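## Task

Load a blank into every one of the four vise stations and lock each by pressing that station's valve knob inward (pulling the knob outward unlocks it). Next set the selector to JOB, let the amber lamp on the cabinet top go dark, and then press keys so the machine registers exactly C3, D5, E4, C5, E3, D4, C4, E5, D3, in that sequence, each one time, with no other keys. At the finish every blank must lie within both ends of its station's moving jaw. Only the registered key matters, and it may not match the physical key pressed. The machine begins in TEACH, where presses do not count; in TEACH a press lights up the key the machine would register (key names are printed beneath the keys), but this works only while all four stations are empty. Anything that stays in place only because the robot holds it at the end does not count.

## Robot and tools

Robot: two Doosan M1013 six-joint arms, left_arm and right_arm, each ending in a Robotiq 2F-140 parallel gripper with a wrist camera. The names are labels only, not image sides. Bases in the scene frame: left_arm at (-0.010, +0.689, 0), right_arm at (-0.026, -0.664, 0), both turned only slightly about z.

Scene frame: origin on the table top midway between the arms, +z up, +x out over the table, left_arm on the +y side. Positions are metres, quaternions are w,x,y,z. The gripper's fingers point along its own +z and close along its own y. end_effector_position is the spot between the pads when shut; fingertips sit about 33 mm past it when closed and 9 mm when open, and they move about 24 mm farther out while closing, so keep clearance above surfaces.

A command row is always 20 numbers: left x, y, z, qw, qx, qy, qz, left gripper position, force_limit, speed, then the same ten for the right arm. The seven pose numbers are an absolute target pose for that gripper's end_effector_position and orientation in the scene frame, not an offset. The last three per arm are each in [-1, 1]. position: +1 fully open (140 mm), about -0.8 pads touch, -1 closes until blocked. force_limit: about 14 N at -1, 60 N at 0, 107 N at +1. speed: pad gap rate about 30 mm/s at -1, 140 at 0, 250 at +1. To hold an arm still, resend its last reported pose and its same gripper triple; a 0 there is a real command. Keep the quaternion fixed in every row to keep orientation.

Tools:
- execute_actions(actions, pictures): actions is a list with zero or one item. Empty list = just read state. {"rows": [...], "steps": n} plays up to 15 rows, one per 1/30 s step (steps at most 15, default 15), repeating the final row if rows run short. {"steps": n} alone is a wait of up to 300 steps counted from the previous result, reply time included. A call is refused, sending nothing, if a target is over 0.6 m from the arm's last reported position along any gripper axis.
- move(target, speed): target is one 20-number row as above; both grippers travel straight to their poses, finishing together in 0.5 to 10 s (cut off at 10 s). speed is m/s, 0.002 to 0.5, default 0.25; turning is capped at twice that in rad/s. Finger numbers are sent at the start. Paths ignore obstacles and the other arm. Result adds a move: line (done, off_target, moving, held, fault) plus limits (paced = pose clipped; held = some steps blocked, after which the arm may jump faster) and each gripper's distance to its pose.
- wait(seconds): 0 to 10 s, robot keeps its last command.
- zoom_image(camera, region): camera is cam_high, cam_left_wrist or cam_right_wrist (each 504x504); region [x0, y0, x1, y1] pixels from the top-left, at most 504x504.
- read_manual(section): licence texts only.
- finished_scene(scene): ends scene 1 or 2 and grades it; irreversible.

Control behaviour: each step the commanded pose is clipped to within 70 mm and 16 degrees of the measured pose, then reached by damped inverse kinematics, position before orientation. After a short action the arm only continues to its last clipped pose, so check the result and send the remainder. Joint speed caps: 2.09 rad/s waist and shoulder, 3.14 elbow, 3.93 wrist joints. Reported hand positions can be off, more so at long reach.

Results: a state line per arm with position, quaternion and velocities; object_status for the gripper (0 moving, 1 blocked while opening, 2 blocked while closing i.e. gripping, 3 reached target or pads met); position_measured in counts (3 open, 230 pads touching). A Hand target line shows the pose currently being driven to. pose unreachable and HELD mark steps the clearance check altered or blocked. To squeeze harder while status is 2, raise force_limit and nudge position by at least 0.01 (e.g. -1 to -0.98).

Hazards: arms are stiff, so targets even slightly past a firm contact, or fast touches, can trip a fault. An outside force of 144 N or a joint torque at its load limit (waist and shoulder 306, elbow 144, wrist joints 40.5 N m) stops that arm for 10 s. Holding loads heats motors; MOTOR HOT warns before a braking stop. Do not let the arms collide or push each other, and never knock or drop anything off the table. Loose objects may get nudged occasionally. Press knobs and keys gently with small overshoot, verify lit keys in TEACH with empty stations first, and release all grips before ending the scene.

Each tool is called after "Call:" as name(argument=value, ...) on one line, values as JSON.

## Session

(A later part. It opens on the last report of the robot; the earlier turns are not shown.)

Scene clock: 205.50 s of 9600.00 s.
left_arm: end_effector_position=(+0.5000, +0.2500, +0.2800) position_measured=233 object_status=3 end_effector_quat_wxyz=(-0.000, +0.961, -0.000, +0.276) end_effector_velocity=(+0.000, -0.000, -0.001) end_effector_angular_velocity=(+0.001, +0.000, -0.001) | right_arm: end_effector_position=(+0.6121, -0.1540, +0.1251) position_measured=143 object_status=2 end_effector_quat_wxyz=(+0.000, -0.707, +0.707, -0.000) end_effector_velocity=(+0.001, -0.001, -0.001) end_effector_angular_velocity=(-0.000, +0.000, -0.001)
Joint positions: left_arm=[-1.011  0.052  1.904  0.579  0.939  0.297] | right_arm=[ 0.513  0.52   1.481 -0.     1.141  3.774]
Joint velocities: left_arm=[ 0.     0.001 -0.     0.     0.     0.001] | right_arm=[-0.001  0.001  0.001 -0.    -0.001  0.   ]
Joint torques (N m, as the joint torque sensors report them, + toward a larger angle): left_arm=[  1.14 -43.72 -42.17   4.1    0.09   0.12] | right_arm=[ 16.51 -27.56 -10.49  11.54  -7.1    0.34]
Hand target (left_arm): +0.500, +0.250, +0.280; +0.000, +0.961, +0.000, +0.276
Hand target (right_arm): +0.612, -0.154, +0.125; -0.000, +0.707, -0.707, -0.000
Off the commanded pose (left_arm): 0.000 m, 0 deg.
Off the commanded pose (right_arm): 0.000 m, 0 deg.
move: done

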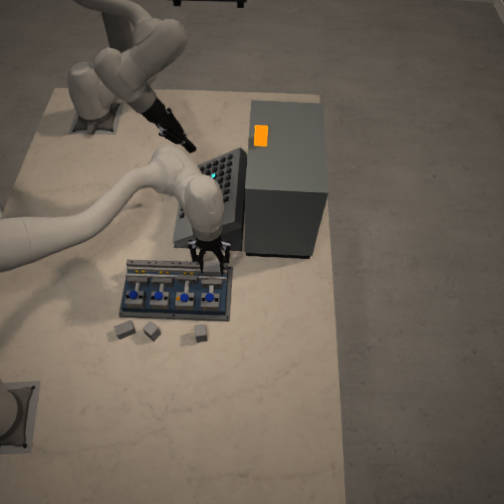

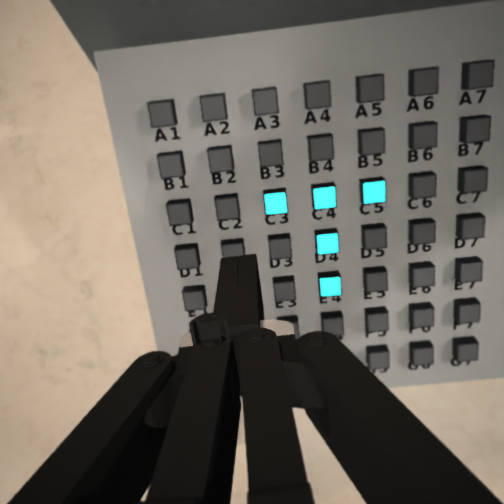

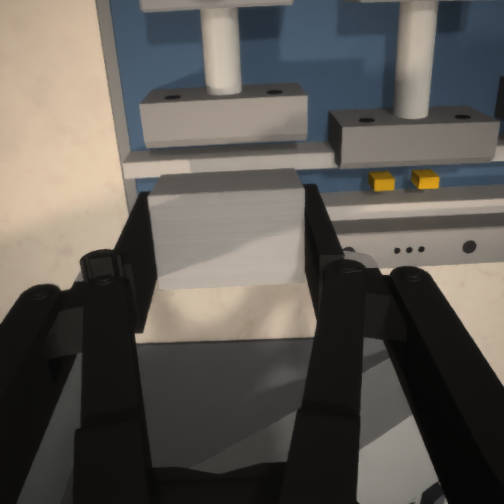

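Call:
move(target=[0.5,0.25,0.28,0,0.961,0,0.276,-1,0,0,0.612,-0.155,0.131,0,0.7071,-0.7071,0,-1,0,-0.5], speed=0.03)

Call:
move(target=[0.5,0.25,0.28,0,0.961,0,0.276,-1,0,0,0.613,-0.164,0.131,0,0.7071,-0.7071,0,-1,0,-0.5], speed=0.03)

Call:
move(target=[0.5,0.25,0.28,0,0.961,0,0.276,-1,0,0,0.613,-0.164,0.123,0,0.7071,-0.7071,0,-1,0,-0.5], speed=0.01)

Scene clock: 215.60 s of 9600.00 s.
left_arm: end_effector_position=(+0.5000, +0.2500, +0.2800) position_measured=233 object_status=3 end_effector_quat_wxyz=(-0.000, +0.961, -0.000, +0.276) end_effector_velocity=(+0.000, -0.001, +0.000) end_effector_angular_velocity=(-0.000, +0.000, -0.000) | right_arm: end_effector_position=(+0.6120, -0.1550, +0.1310) position_measured=143 object_status=2 end_effector_quat_wxyz=(-0.000, -0.707, +0.707, -0.000) end_effector_velocity=(+0.001, -0.000, +0.001) end_effector_angular_velocity=(+0.000, -0.001, -0.001)
Joint positions: left_arm=[-1.011  0.052  1.904  0.579  0.939  0.297] | right_arm=[ 0.512  0.515  1.477 -0.     1.149  3.773]
Joint velocities: left_arm=[-0.     0.001 -0.001 -0.     0.    -0.   ] | right_arm=[-0.001 -0.    -0.001 -0.     0.     0.   ]
Joint torques (N m, as the joint torque sensors report them, + toward a larger angle): left_arm=[  0.31 -44.45 -42.17   4.02   0.01   0.21] | right_arm=[ -1.77 -91.86 -39.74   4.37   0.     0.01]
Hand target (left_arm): +0.500, +0.250, +0.280; +0.000, +0.961, +0.000, +0.276
Hand target (right_arm): +0.612, -0.155, +0.131; +0.000, +0.707, -0.707, +0.000
Off the commanded pose (left_arm): 0.000 m, 0 deg.
Off the commanded pose (right_arm): 0.000 m, 0 deg.
After step 90, 6.40 s passed at rest.
move: done

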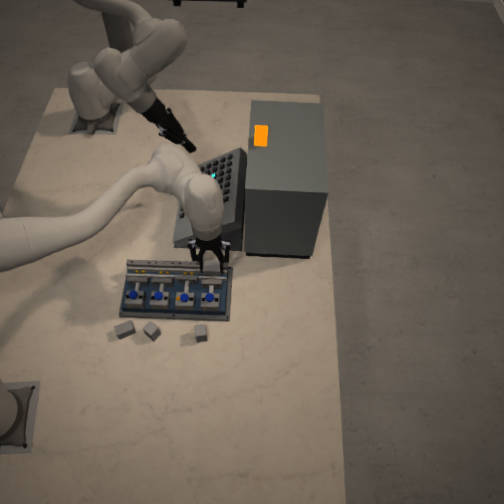

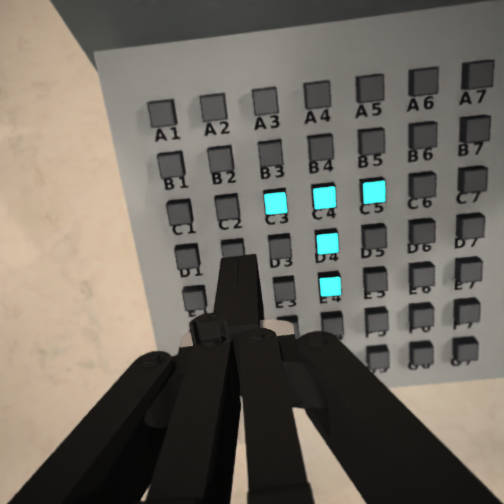

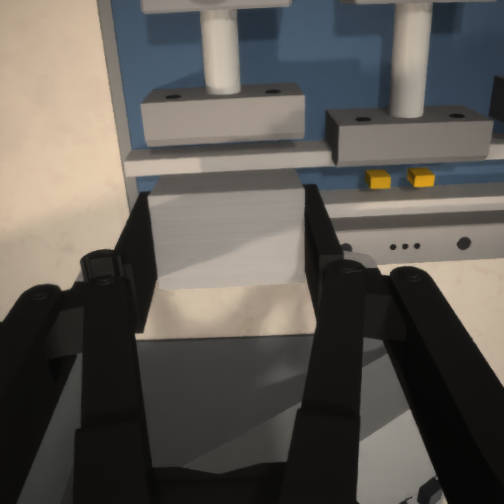

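Scene clock: 216.30 s of 9600.00 s.
left_arm: end_effector_position=(+0.5000, +0.2500, +0.2800) position_measured=233 object_status=3 end_effector_quat_wxyz=(+0.000, +0.961, -0.000, +0.276) end_effector_velocity=(+0.001, +0.001, -0.001) end_effector_angular_velocity=(+0.000, +0.001, +0.002) | right_arm: end_effector_position=(+0.6130, -0.1640, +0.1310) position_measured=143 object_status=2 end_effector_quat_wxyz=(-0.000, -0.707, +0.707, -0.000) end_effector_velocity=(+0.000, -0.001, -0.000) end_effector_angular_velocity=(-0.000, +0.000, -0.001)
Joint positions: left_arm=[-1.011  0.052  1.904  0.579  0.939  0.297] | right_arm=[ 0.503  0.508  1.489 -0.     1.145  3.764]
Joint velocities: left_arm=[ 0.002  0.     0.001 -0.    -0.001  0.   ] | right_arm=[-0.001 -0.     0.001  0.    -0.    -0.   ]
Joint torques (N m, as the joint torque sensors report them, + toward a larger angle): left_arm=[  0.21 -44.25 -41.96   4.08   0.19   0.24] | right_arm=[ -2.18 -91.88 -39.3    4.45  -0.15   0.2 ]
Hand target (left_arm): +0.500, +0.250, +0.280; +0.000, +0.961, +0.000, +0.276
Hand target (right_arm): +0.613, -0.164, +0.131; +0.000, +0.707, -0.707, -0.000
Off the commanded pose (left_arm): 0.000 m, 0 deg.
Off the commanded pose (right_arm): 0.000 m, 0 deg.
move: done

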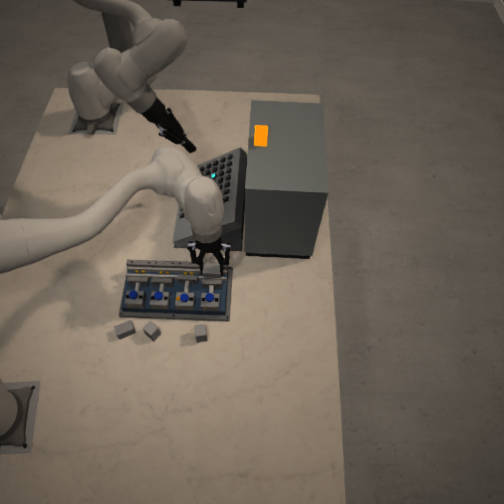

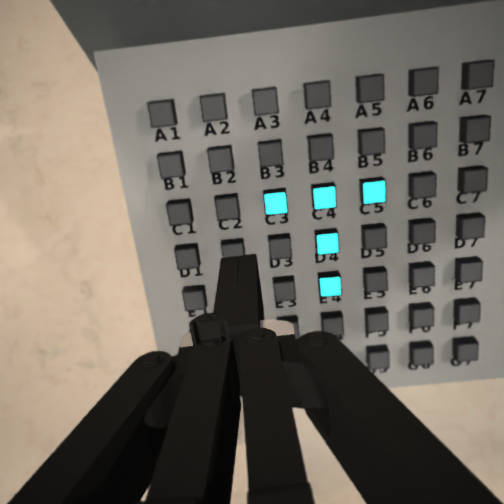

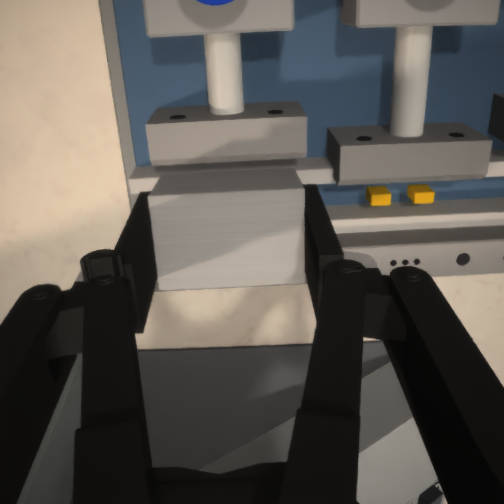

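Scene clock: 217.33 s of 9600.00 s.
left_arm: end_effector_position=(+0.5000, +0.2500, +0.2800) position_measured=233 object_status=3 end_effector_quat_wxyz=(-0.000, +0.961, -0.000, +0.276) end_effector_velocity=(-0.000, -0.000, +0.001) end_effector_angular_velocity=(-0.002, -0.000, -0.001) | right_arm: end_effector_position=(+0.6130, -0.1640, +0.1230) position_measured=143 object_status=2 end_effector_quat_wxyz=(+0.000, -0.707, +0.707, -0.000) end_effector_velocity=(+0.000, +0.000, +0.000) end_effector_angular_velocity=(+0.000, -0.000, +0.000)
Joint positions: left_arm=[-1.011  0.052  1.904  0.579  0.939  0.297] | right_arm=[ 0.503  0.513  1.496 -0.     1.133  3.763]
Joint velocities: left_arm=[-0.    -0.001  0.001 -0.    -0.001 -0.   ] | right_arm=[ 0.  0. -0. -0. -0. -0.]
Joint torques (N m, as the joint torque sensors report them, + toward a larger angle): left_arm=[  0.78 -43.31 -41.67   4.15   0.06   0.14] | right_arm=[ -1.62 -91.45 -38.95   4.43  -0.29   0.19]
Hand target (left_arm): +0.500, +0.250, +0.280; +0.000, +0.961, -0.000, +0.276
Hand target (right_arm): +0.613, -0.164, +0.123; -0.000, +0.707, -0.707, -0.000
Off the commanded pose (left_arm): 0.000 m, 0 deg.
Off the commanded pose (right_arm): 0.000 m, 0 deg.
move: done

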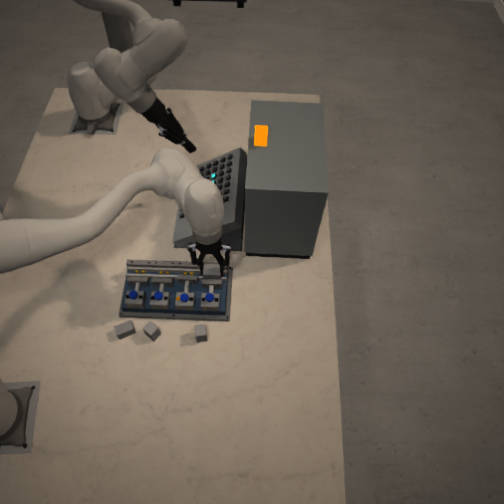

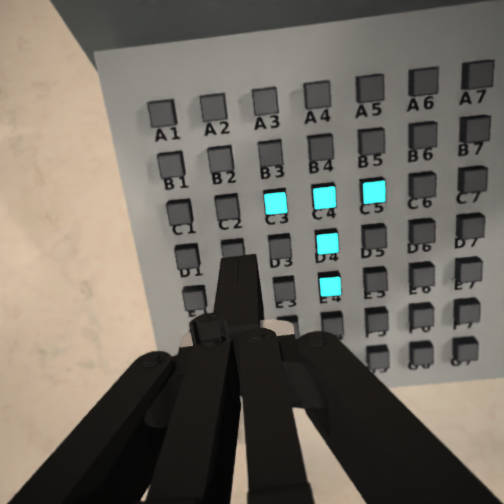

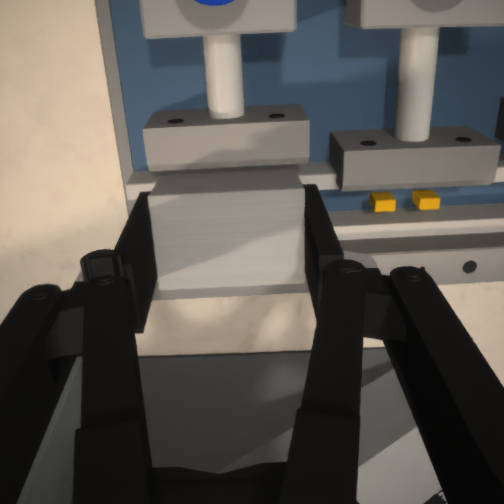

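Call:
move(target=[0.5,0.25,0.28,0,0.961,0,0.276,-1,0,0,0.613,-0.1635,0.113,0,0.7071,-0.7071,0,-1,0,-0.5], speed=0.01)

Scene clock: 223.37 s of 9600.00 s.
left_arm: end_effector_position=(+0.5000, +0.2500, +0.2800) position_measured=233 object_status=3 end_effector_quat_wxyz=(-0.000, +0.961, -0.000, +0.276) end_effector_velocity=(+0.000, +0.000, -0.000) end_effector_angular_velocity=(+0.002, -0.001, -0.001) | right_arm: end_effector_position=(+0.6130, -0.1635, +0.1130) position_measured=143 object_status=2 end_effector_quat_wxyz=(+0.000, -0.707, +0.707, +0.000) end_effector_velocity=(-0.000, +0.000, -0.001) end_effector_angular_velocity=(-0.000, +0.000, +0.001)
Joint positions: left_arm=[-1.011  0.052  1.904  0.579  0.939  0.297] | right_arm=[0.503 0.521 1.504 0.    1.117 3.764]
Joint velocities: left_arm=[-0.     0.001 -0.     0.002  0.001  0.001] | right_arm=[ 0.001  0.001  0.     0.    -0.    -0.   ]
Joint torques (N m, as the joint torque sensors report them, + toward a larger angle): left_arm=[  0.44 -43.39 -41.75   4.1    0.18   0.22] | right_arm=[ -1.04 -92.14 -38.56   4.23  -0.37   0.27]
Hand target (left_arm): +0.500, +0.250, +0.280; +0.000, +0.961, +0.000, +0.276
Hand target (right_arm): +0.613, -0.163, +0.113; -0.000, +0.707, -0.707, -0.000
Off the commanded pose (left_arm): 0.000 m, 0 deg.
Off the commanded pose (right_arm): 0.000 m, 0 deg.
After step 90, 1.80 s passed at rest.
move: done

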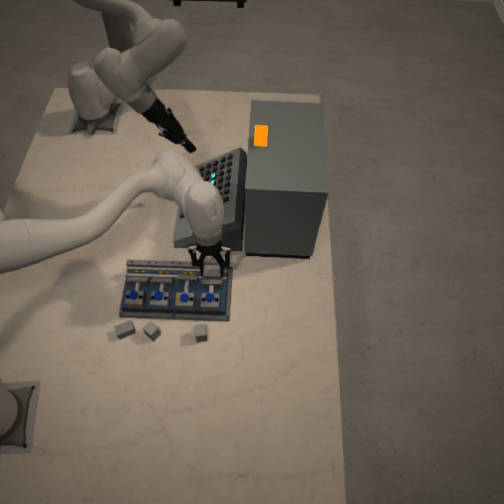

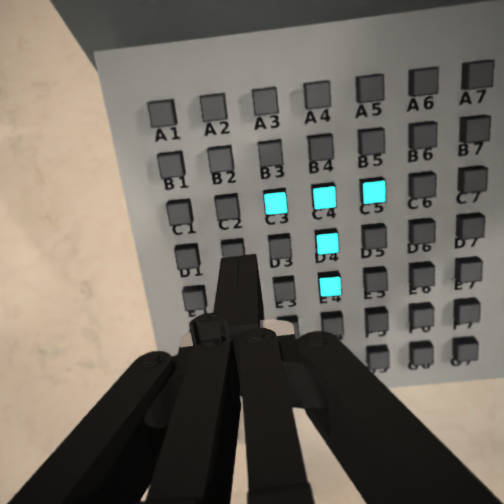

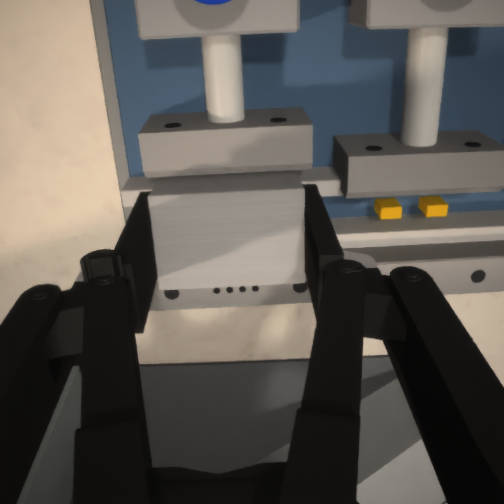

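Call:
move(target=[0.5,0.25,0.28,0,0.961,0,0.276,-1,0,0,0.613,-0.1635,0.109,0,0.7071,-0.7071,0,-1,0,-0.5], speed=0.01)

Call:
move(target=[0.5,0.25,0.28,0,0.961,0,0.276,-1,0,0,0.613,-0.1635,0.109,0,0.7071,-0.7071,0,-0.02,0,-0.5], speed=0.01)

Call:
move(target=[0.5,0.25,0.28,0,0.961,0,0.276,-1,0,0,0.613,-0.1635,0.19,0,0.7071,-0.7071,0,-0.02,0,-0.5], speed=0.15)

Call:
move(target=[0.5,0.25,0.28,0,0.961,0,0.276,-1,0,0,0.613,-0.262,0.17,0,0.7071,-0.7071,0,-0.02,0,-0.5], speed=0.15)

Scene clock: 233.43 s of 9600.00 s.
left_arm: end_effector_position=(+0.5000, +0.2500, +0.2800) position_measured=233 object_status=3 end_effector_quat_wxyz=(-0.000, +0.961, -0.000, +0.276) end_effector_velocity=(+0.000, -0.001, +0.000) end_effector_angular_velocity=(-0.001, -0.001, -0.001) | right_arm: end_effector_position=(+0.6131, -0.1633, +0.1091) position_measured=143 object_status=2 end_effector_quat_wxyz=(+0.000, -0.707, +0.707, -0.000) end_effector_velocity=(+0.001, -0.002, -0.001) end_effector_angular_velocity=(-0.001, +0.001, -0.002)
Joint positions: left_arm=[-1.011  0.052  1.904  0.579  0.939  0.297] | right_arm=[ 0.503  0.523  1.507 -0.     1.111  3.764]
Joint velocities: left_arm=[-0.     0.    -0.     0.    -0.001  0.   ] | right_arm=[-0.002  0.001  0.001 -0.     0.     0.001]
Joint torques (N m, as the joint torque sensors report them, + toward a larger angle): left_arm=[  0.37 -43.3  -41.9    4.03   0.16   0.25] | right_arm=[-18.02 -15.88  16.2   -2.23   4.34   0.23]
Hand target (left_arm): +0.500, +0.250, +0.280; -0.000, +0.961, +0.000, +0.276
Hand target (right_arm): +0.613, -0.163, +0.109; -0.000, +0.707, -0.707, -0.000
Off the commanded pose (left_arm): 0.000 m, 0 deg.
Off the commanded pose (right_arm): 0.000 m, 0 deg.
After step 90, 6.37 s passed at rest.
move: done

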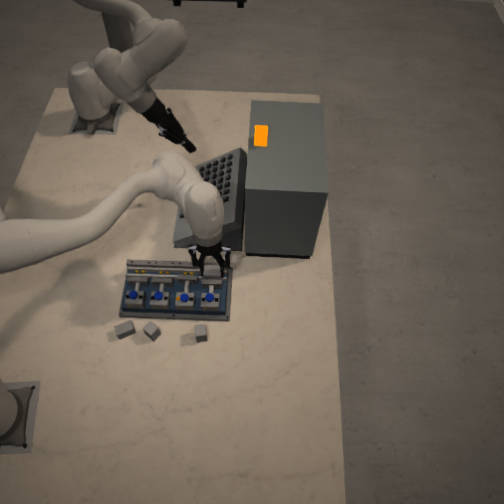

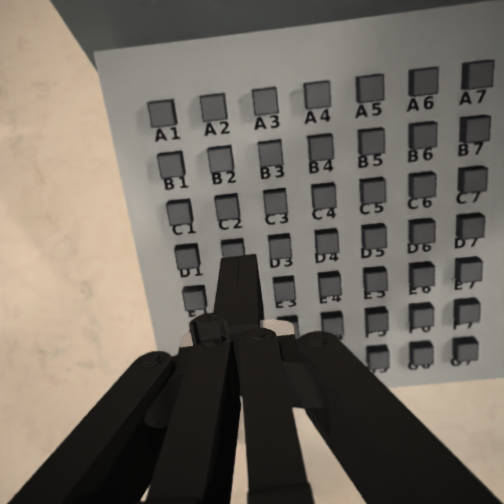

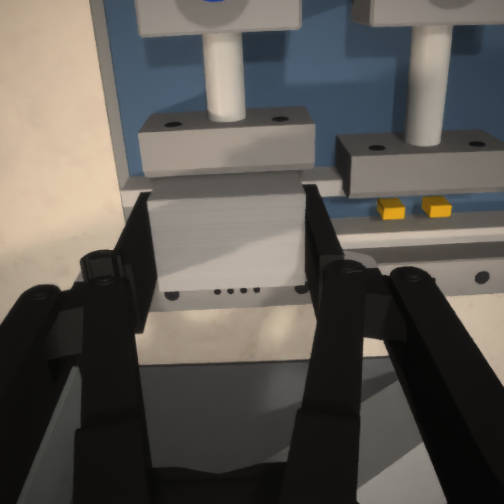

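Scene clock: 234.13 s of 9600.00 s.
left_arm: end_effector_position=(+0.5000, +0.2500, +0.2800) position_measured=233 object_status=3 end_effector_quat_wxyz=(-0.000, +0.961, -0.000, +0.276) end_effector_velocity=(+0.001, +0.000, -0.001) end_effector_angular_velocity=(+0.001, +0.000, +0.001) | right_arm: end_effector_position=(+0.6130, -0.1635, +0.1090) position_measured=131 object_status=3 end_effector_quat_wxyz=(+0.000, -0.707, +0.707, -0.000) end_effector_velocity=(-0.000, +0.000, -0.000) end_effector_angular_velocity=(-0.000, +0.001, +0.000)
Joint positions: left_arm=[-1.011  0.052  1.904  0.579  0.939  0.297] | right_arm=[0.503 0.523 1.507 0.    1.111 3.764]
Joint velocities: left_arm=[ 0.001  0.002 -0.     0.001  0.    -0.   ] | right_arm=[ 0.  0. -0.  0.  0. -0.]
Joint torques (N m, as the joint torque sensors report them, + toward a larger angle): left_arm=[  0.79 -43.95 -42.1    4.07   0.21   0.16] | right_arm=[ -1.3  -91.81 -37.59   4.34  -0.2    0.39]
Hand target (left_arm): +0.500, +0.250, +0.280; -0.000, +0.961, +0.000, +0.276
Hand target (right_arm): +0.613, -0.163, +0.109; +0.000, +0.707, -0.707, -0.000
Off the commanded pose (left_arm): 0.000 m, 0 deg.
Off the commanded pose (right_arm): 0.000 m, 0 deg.
move: done

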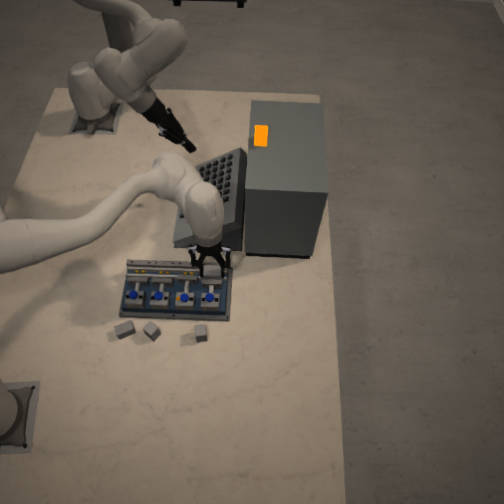

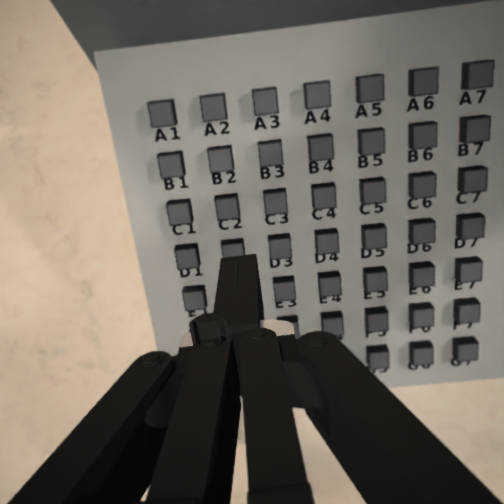

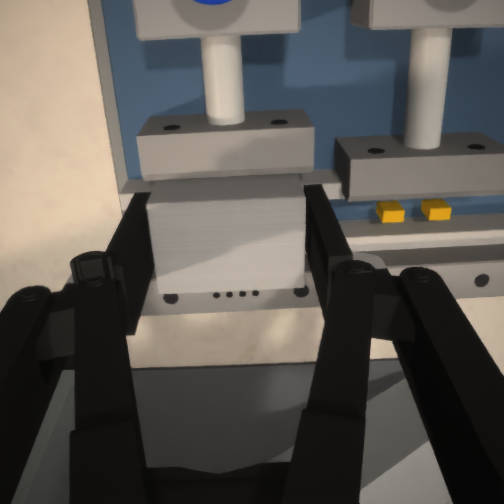

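Scene clock: 235.03 s of 9600.00 s.
left_arm: end_effector_position=(+0.5000, +0.2500, +0.2800) position_measured=233 object_status=3 end_effector_quat_wxyz=(-0.000, +0.961, -0.000, +0.276) end_effector_velocity=(+0.001, +0.001, +0.000) end_effector_angular_velocity=(+0.002, -0.002, +0.000) | right_arm: end_effector_position=(+0.6129, -0.1636, +0.1899) position_measured=131 object_status=3 end_effector_quat_wxyz=(-0.000, -0.707, +0.707, -0.000) end_effector_velocity=(-0.000, +0.001, +0.001) end_effector_angular_velocity=(+0.000, -0.001, +0.002)
Joint positions: left_arm=[-1.011  0.052  1.904  0.579  0.939  0.297] | right_arm=[ 0.503  0.473  1.43  -0.     1.239  3.764]
Joint velocities: left_arm=[ 0.001 -0.001  0.001  0.002  0.     0.   ] | right_arm=[ 0.002 -0.001 -0.001 -0.     0.001 -0.   ]
Joint torques (N m, as the joint torque sensors report them, + toward a larger angle): left_arm=[  0.92 -43.84 -42.02   3.94   0.22   0.29] | right_arm=[ -1.3  -88.58 -40.09   4.37  -0.09   0.26]
Hand target (left_arm): +0.500, +0.250, +0.280; +0.000, +0.961, +0.000, +0.276
Hand target (right_arm): +0.613, -0.164, +0.190; +0.000, +0.707, -0.707, +0.000
Off the commanded pose (left_arm): 0.000 m, 0 deg.
Off the commanded pose (right_arm): 0.000 m, 0 deg.
move: done

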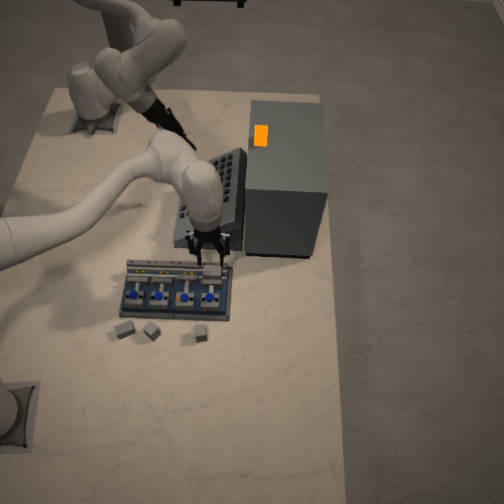

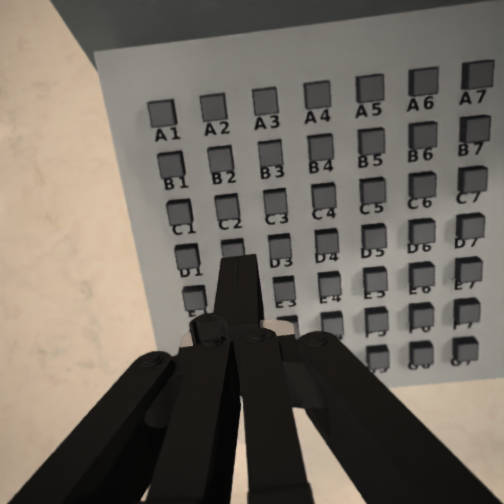

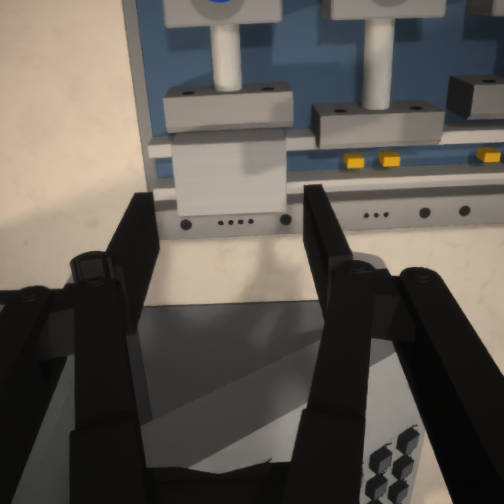

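Scene clock: 236.03 s of 9600.00 s.
left_arm: end_effector_position=(+0.5000, +0.2500, +0.2800) position_measured=233 object_status=3 end_effector_quat_wxyz=(-0.000, +0.961, -0.000, +0.276) end_effector_velocity=(-0.000, -0.000, +0.001) end_effector_angular_velocity=(-0.001, -0.001, -0.000) | right_arm: end_effector_position=(+0.6128, -0.2619, +0.1700) position_measured=131 object_status=3 end_effector_quat_wxyz=(-0.000, -0.707, +0.707, +0.000) end_effector_velocity=(-0.001, +0.000, -0.000) end_effector_angular_velocity=(+0.000, +0.000, +0.001)
Joint positions: left_arm=[-1.011  0.052  1.904  0.579  0.939  0.297] | right_arm=[0.397 0.399 1.579 0.    1.164 3.658]
Joint velocities: left_arm=[-0.001 -0.002 -0.     0.     0.    -0.   ] | right_arm=[ 0.001 -0.001  0.001  0.    -0.    -0.   ]
Joint torques (N m, as the joint torque sensors report them, + toward a larger angle): left_arm=[  0.91 -44.1  -41.78   4.     0.1    0.25] | right_arm=[ -2.13 -80.48 -38.16   4.34  -0.22   0.12]
Hand target (left_arm): +0.500, +0.250, +0.280; -0.000, +0.961, +0.000, +0.276
Hand target (right_arm): +0.613, -0.262, +0.170; +0.000, +0.707, -0.707, -0.000
Off the commanded pose (left_arm): 0.000 m, 0 deg.
Off the commanded pose (right_arm): 0.000 m, 0 deg.
move: done

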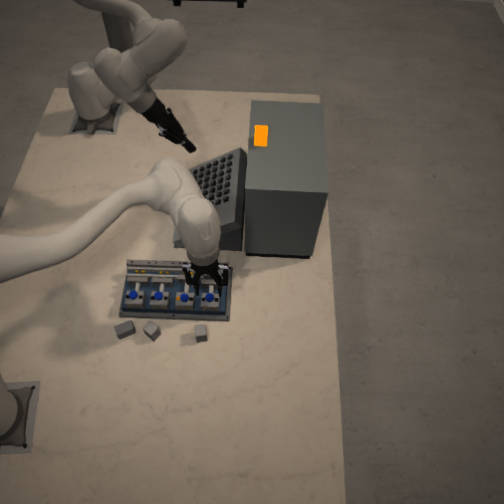

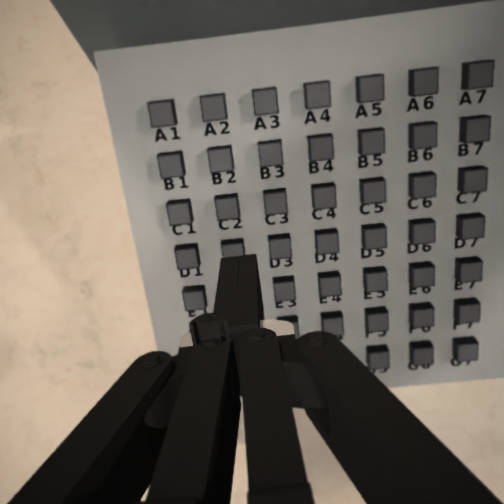

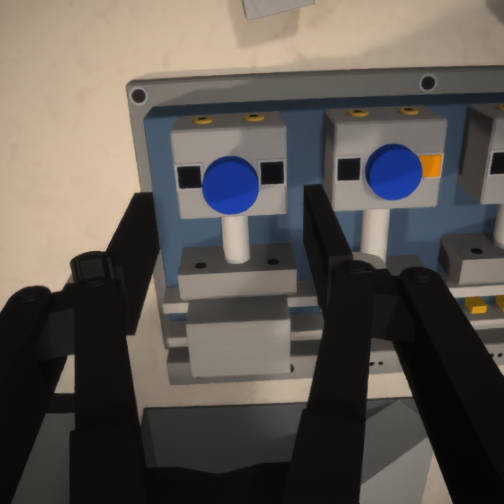

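Call:
move(target=[0.5,0.25,0.28,0,0.961,0,0.276,-1,0,0,0.613,-0.266,0.16,0,0.7071,-0.7071,0,-1,0,0], speed=0.05)

Call:
move(target=[0.5,0.25,0.28,0,0.961,0,0.276,-1,0,0,0.613,-0.266,0.148,0,0.7071,-0.7071,0,-1,0,0], speed=0.015)

Scene clock: 243.00 s of 9600.00 s.
left_arm: end_effector_position=(+0.5000, +0.2500, +0.2800) position_measured=233 object_status=3 end_effector_quat_wxyz=(-0.000, +0.961, -0.000, +0.276) end_effector_velocity=(+0.001, -0.001, +0.002) end_effector_angular_velocity=(-0.002, -0.002, -0.001) | right_arm: end_effector_position=(+0.6130, -0.2660, +0.1600) position_measured=233 object_status=3 end_effector_quat_wxyz=(+0.000, -0.707, +0.707, +0.000) end_effector_velocity=(-0.000, -0.001, -0.001) end_effector_angular_velocity=(-0.000, +0.001, -0.000)
Joint positions: left_arm=[-1.011  0.052  1.904  0.579  0.939  0.297] | right_arm=[0.392 0.402 1.594 0.    1.146 3.653]
Joint velocities: left_arm=[-0.001 -0.    -0.002  0.001 -0.    -0.   ] | right_arm=[-0.001  0.     0.001 -0.    -0.    -0.   ]
Joint torques (N m, as the joint torque sensors report them, + toward a larger angle): left_arm=[  0.94 -43.74 -41.75   4.03   0.17   0.21] | right_arm=[ -0.37 -80.65 -37.5    4.29  -0.27   0.18]
Hand target (left_arm): +0.500, +0.250, +0.280; +0.000, +0.961, +0.000, +0.276
Hand target (right_arm): +0.613, -0.266, +0.160; +0.000, +0.707, -0.707, -0.000
Off the commanded pose (left_arm): 0.000 m, 0 deg.
Off the commanded pose (right_arm): 0.000 m, 0 deg.
After step 90, 3.27 s passed at rest.
move: done

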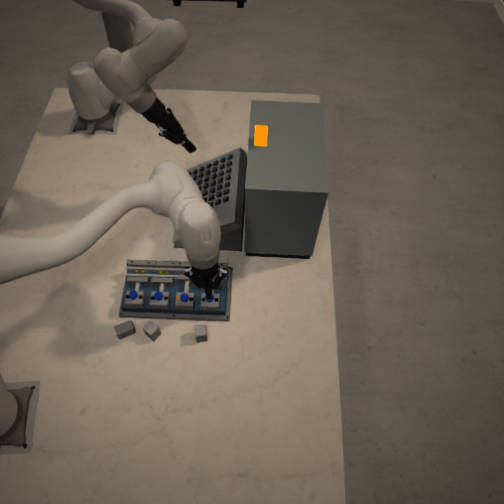

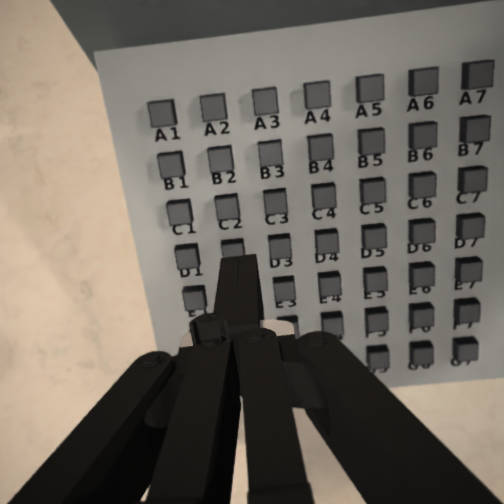

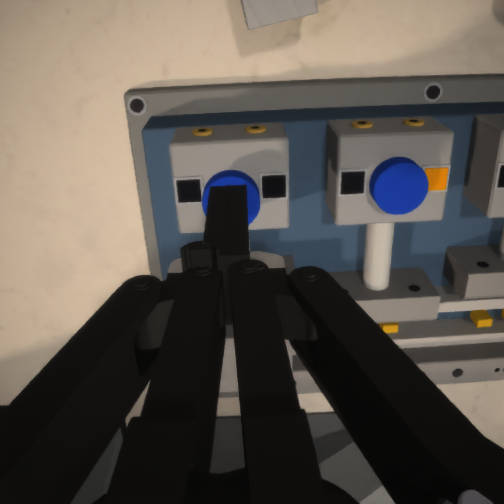

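Scene clock: 244.03 s of 9600.00 s.
left_arm: end_effector_position=(+0.5000, +0.2500, +0.2800) position_measured=233 object_status=3 end_effector_quat_wxyz=(-0.000, +0.961, -0.000, +0.276) end_effector_velocity=(-0.000, +0.001, -0.001) end_effector_angular_velocity=(+0.003, +0.001, +0.001) | right_arm: end_effector_position=(+0.6130, -0.2660, +0.1480) position_measured=233 object_status=3 end_effector_quat_wxyz=(+0.000, -0.707, +0.707, +0.000) end_effector_velocity=(-0.001, +0.000, -0.001) end_effector_angular_velocity=(-0.000, +0.001, +0.001)
Joint positions: left_arm=[-1.011  0.052  1.904  0.579  0.939  0.297] | right_arm=[0.392 0.41  1.605 0.    1.126 3.653]
Joint velocities: left_arm=[ 0.     0.     0.001  0.001  0.002 -0.   ] | right_arm=[ 0.001  0.     0.001  0.    -0.    -0.   ]
Joint torques (N m, as the joint torque sensors report them, + toward a larger angle): left_arm=[  1.18 -44.2  -41.73   4.05   0.09   0.15] | right_arm=[ -2.18 -81.21 -37.48   4.24  -0.16   0.49]
Hand target (left_arm): +0.500, +0.250, +0.280; -0.000, +0.961, +0.000, +0.276
Hand target (right_arm): +0.613, -0.266, +0.148; -0.000, +0.707, -0.707, -0.000
Off the commanded pose (left_arm): 0.000 m, 0 deg.
Off the commanded pose (right_arm): 0.000 m, 0 deg.
move: done

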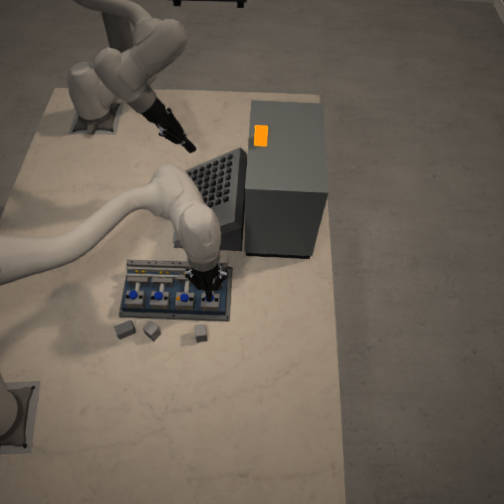

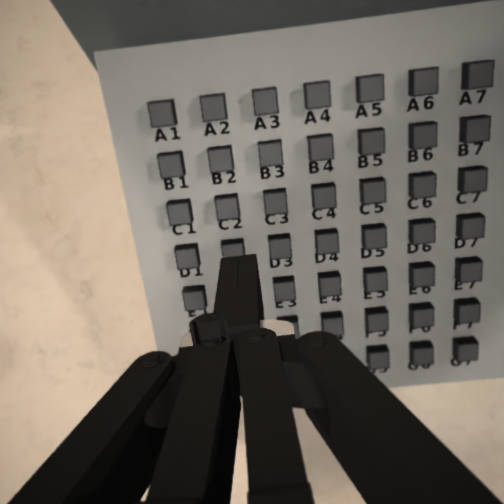

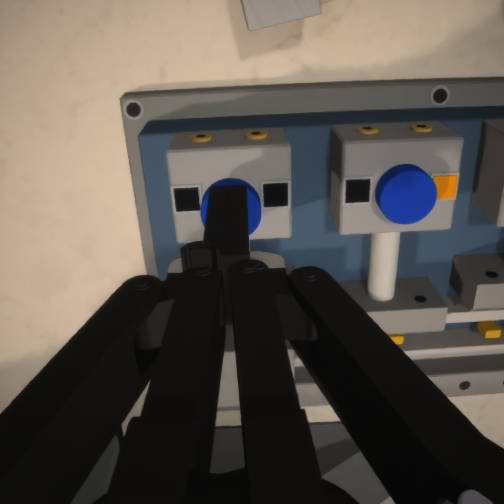

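Call:
move(target=[0.5,0.25,0.28,0,0.961,0,0.276,-1,0,0,0.613,-0.266,0.143,0,0.7071,-0.7071,0,-1,0,0], speed=0.015)

Scene clock: 247.60 s of 9600.00 s.
left_arm: end_effector_position=(+0.5000, +0.2500, +0.2800) position_measured=233 object_status=3 end_effector_quat_wxyz=(-0.000, +0.961, -0.000, +0.276) end_effector_velocity=(+0.000, -0.000, -0.000) end_effector_angular_velocity=(+0.001, -0.001, -0.001) | right_arm: end_effector_position=(+0.6130, -0.2660, +0.1430) position_measured=233 object_status=3 end_effector_quat_wxyz=(+0.000, -0.707, +0.707, -0.000) end_effector_velocity=(-0.000, +0.001, -0.000) end_effector_angular_velocity=(-0.000, -0.000, +0.001)
Joint positions: left_arm=[-1.011  0.052  1.904  0.579  0.939  0.297] | right_arm=[0.392 0.414 1.61  0.    1.118 3.653]
Joint velocities: left_arm=[-0.001  0.     0.     0.002 -0.    -0.   ] | right_arm=[ 0.001  0.     0.    -0.    -0.    -0.   ]
Joint torques (N m, as the joint torque sensors report them, + toward a larger angle): left_arm=[  0.44 -44.08 -41.88   4.09   0.12   0.31] | right_arm=[ -1.06 -82.49 -37.44   4.22  -0.29   0.41]
Hand target (left_arm): +0.500, +0.250, +0.280; +0.000, +0.961, -0.000, +0.276
Hand target (right_arm): +0.613, -0.266, +0.143; -0.000, +0.707, -0.707, -0.000
Off the commanded pose (left_arm): 0.000 m, 0 deg.
Off the commanded pose (right_arm): 0.000 m, 0 deg.
move: done

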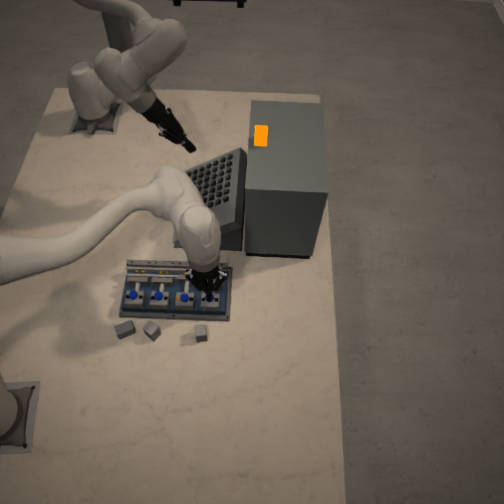

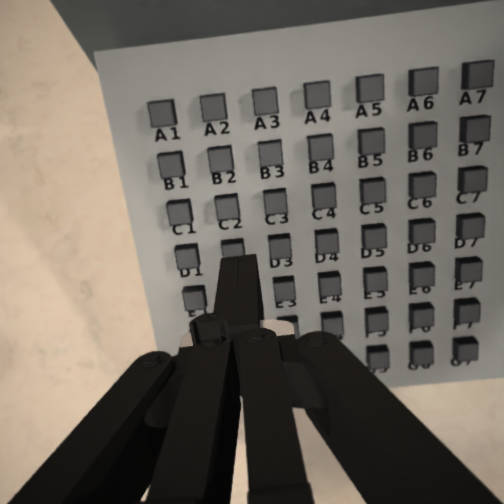

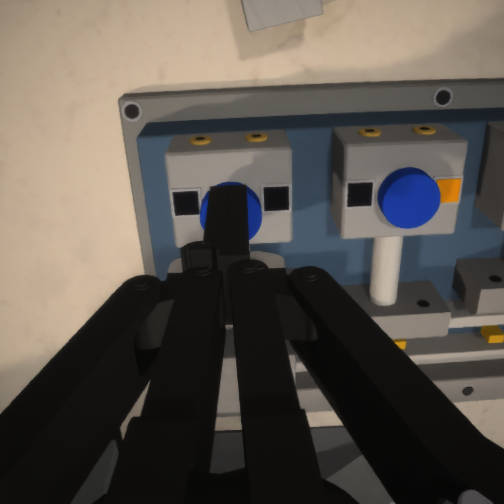

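Call:
move(target=[0.5,0.25,0.28,0,0.961,0,0.276,-1,0,0,0.613,-0.266,0.139,0,0.7071,-0.7071,0,-1,0,0], speed=0.015)

Scene clock: 251.60 s of 9600.00 s.
left_arm: end_effector_position=(+0.5000, +0.2500, +0.2800) position_measured=233 object_status=3 end_effector_quat_wxyz=(+0.000, +0.961, -0.000, +0.276) end_effector_velocity=(+0.000, -0.000, -0.000) end_effector_angular_velocity=(-0.000, +0.000, +0.000) | right_arm: end_effector_position=(+0.6130, -0.2660, +0.1390) position_measured=233 object_status=3 end_effector_quat_wxyz=(+0.000, -0.707, +0.707, -0.000) end_effector_velocity=(-0.000, -0.000, -0.000) end_effector_angular_velocity=(-0.000, +0.001, -0.000)
Joint positions: left_arm=[-1.011  0.052  1.904  0.579  0.939  0.297] | right_arm=[0.392 0.417 1.614 0.    1.111 3.653]
Joint velocities: left_arm=[ 0.001  0.    -0.    -0.    -0.001  0.   ] | right_arm=[ 0.     0.     0.001 -0.    -0.     0.   ]
Joint torques (N m, as the joint torque sensors report them, + toward a larger angle): left_arm=[  0.18 -44.05 -42.34   4.13   0.03   0.26] | right_arm=[ -2.61 -75.75 -34.52   4.43  -0.6    0.15]
Hand target (left_arm): +0.500, +0.250, +0.280; +0.000, +0.961, +0.000, +0.276
Hand target (right_arm): +0.613, -0.266, +0.139; -0.000, +0.707, -0.707, -0.000
Off the commanded pose (left_arm): 0.000 m, 0 deg.
Off the commanded pose (right_arm): 0.000 m, 0 deg.
After step 90, 0.30 s passed at rest.
move: done

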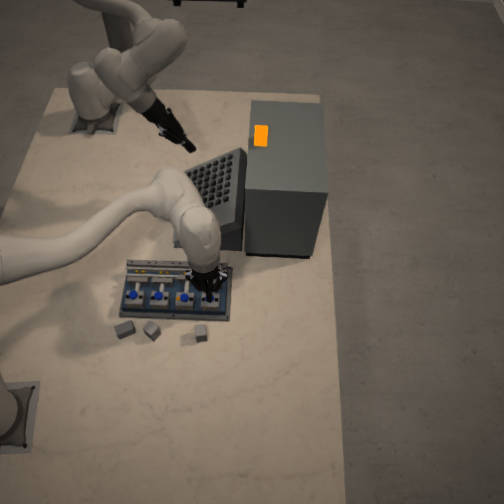

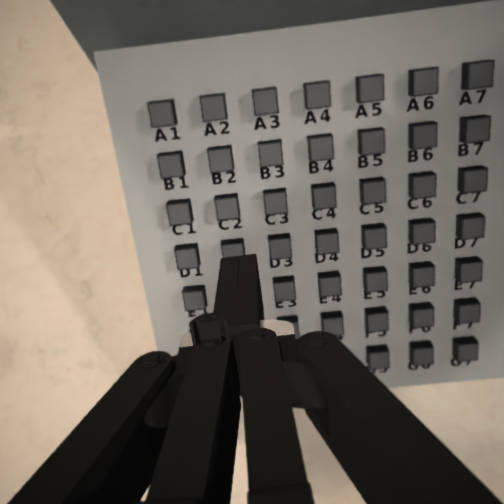

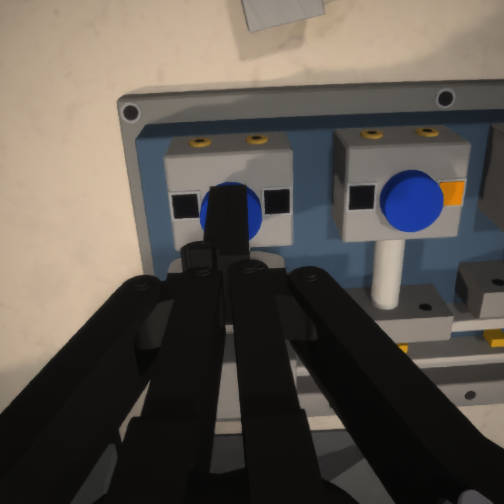

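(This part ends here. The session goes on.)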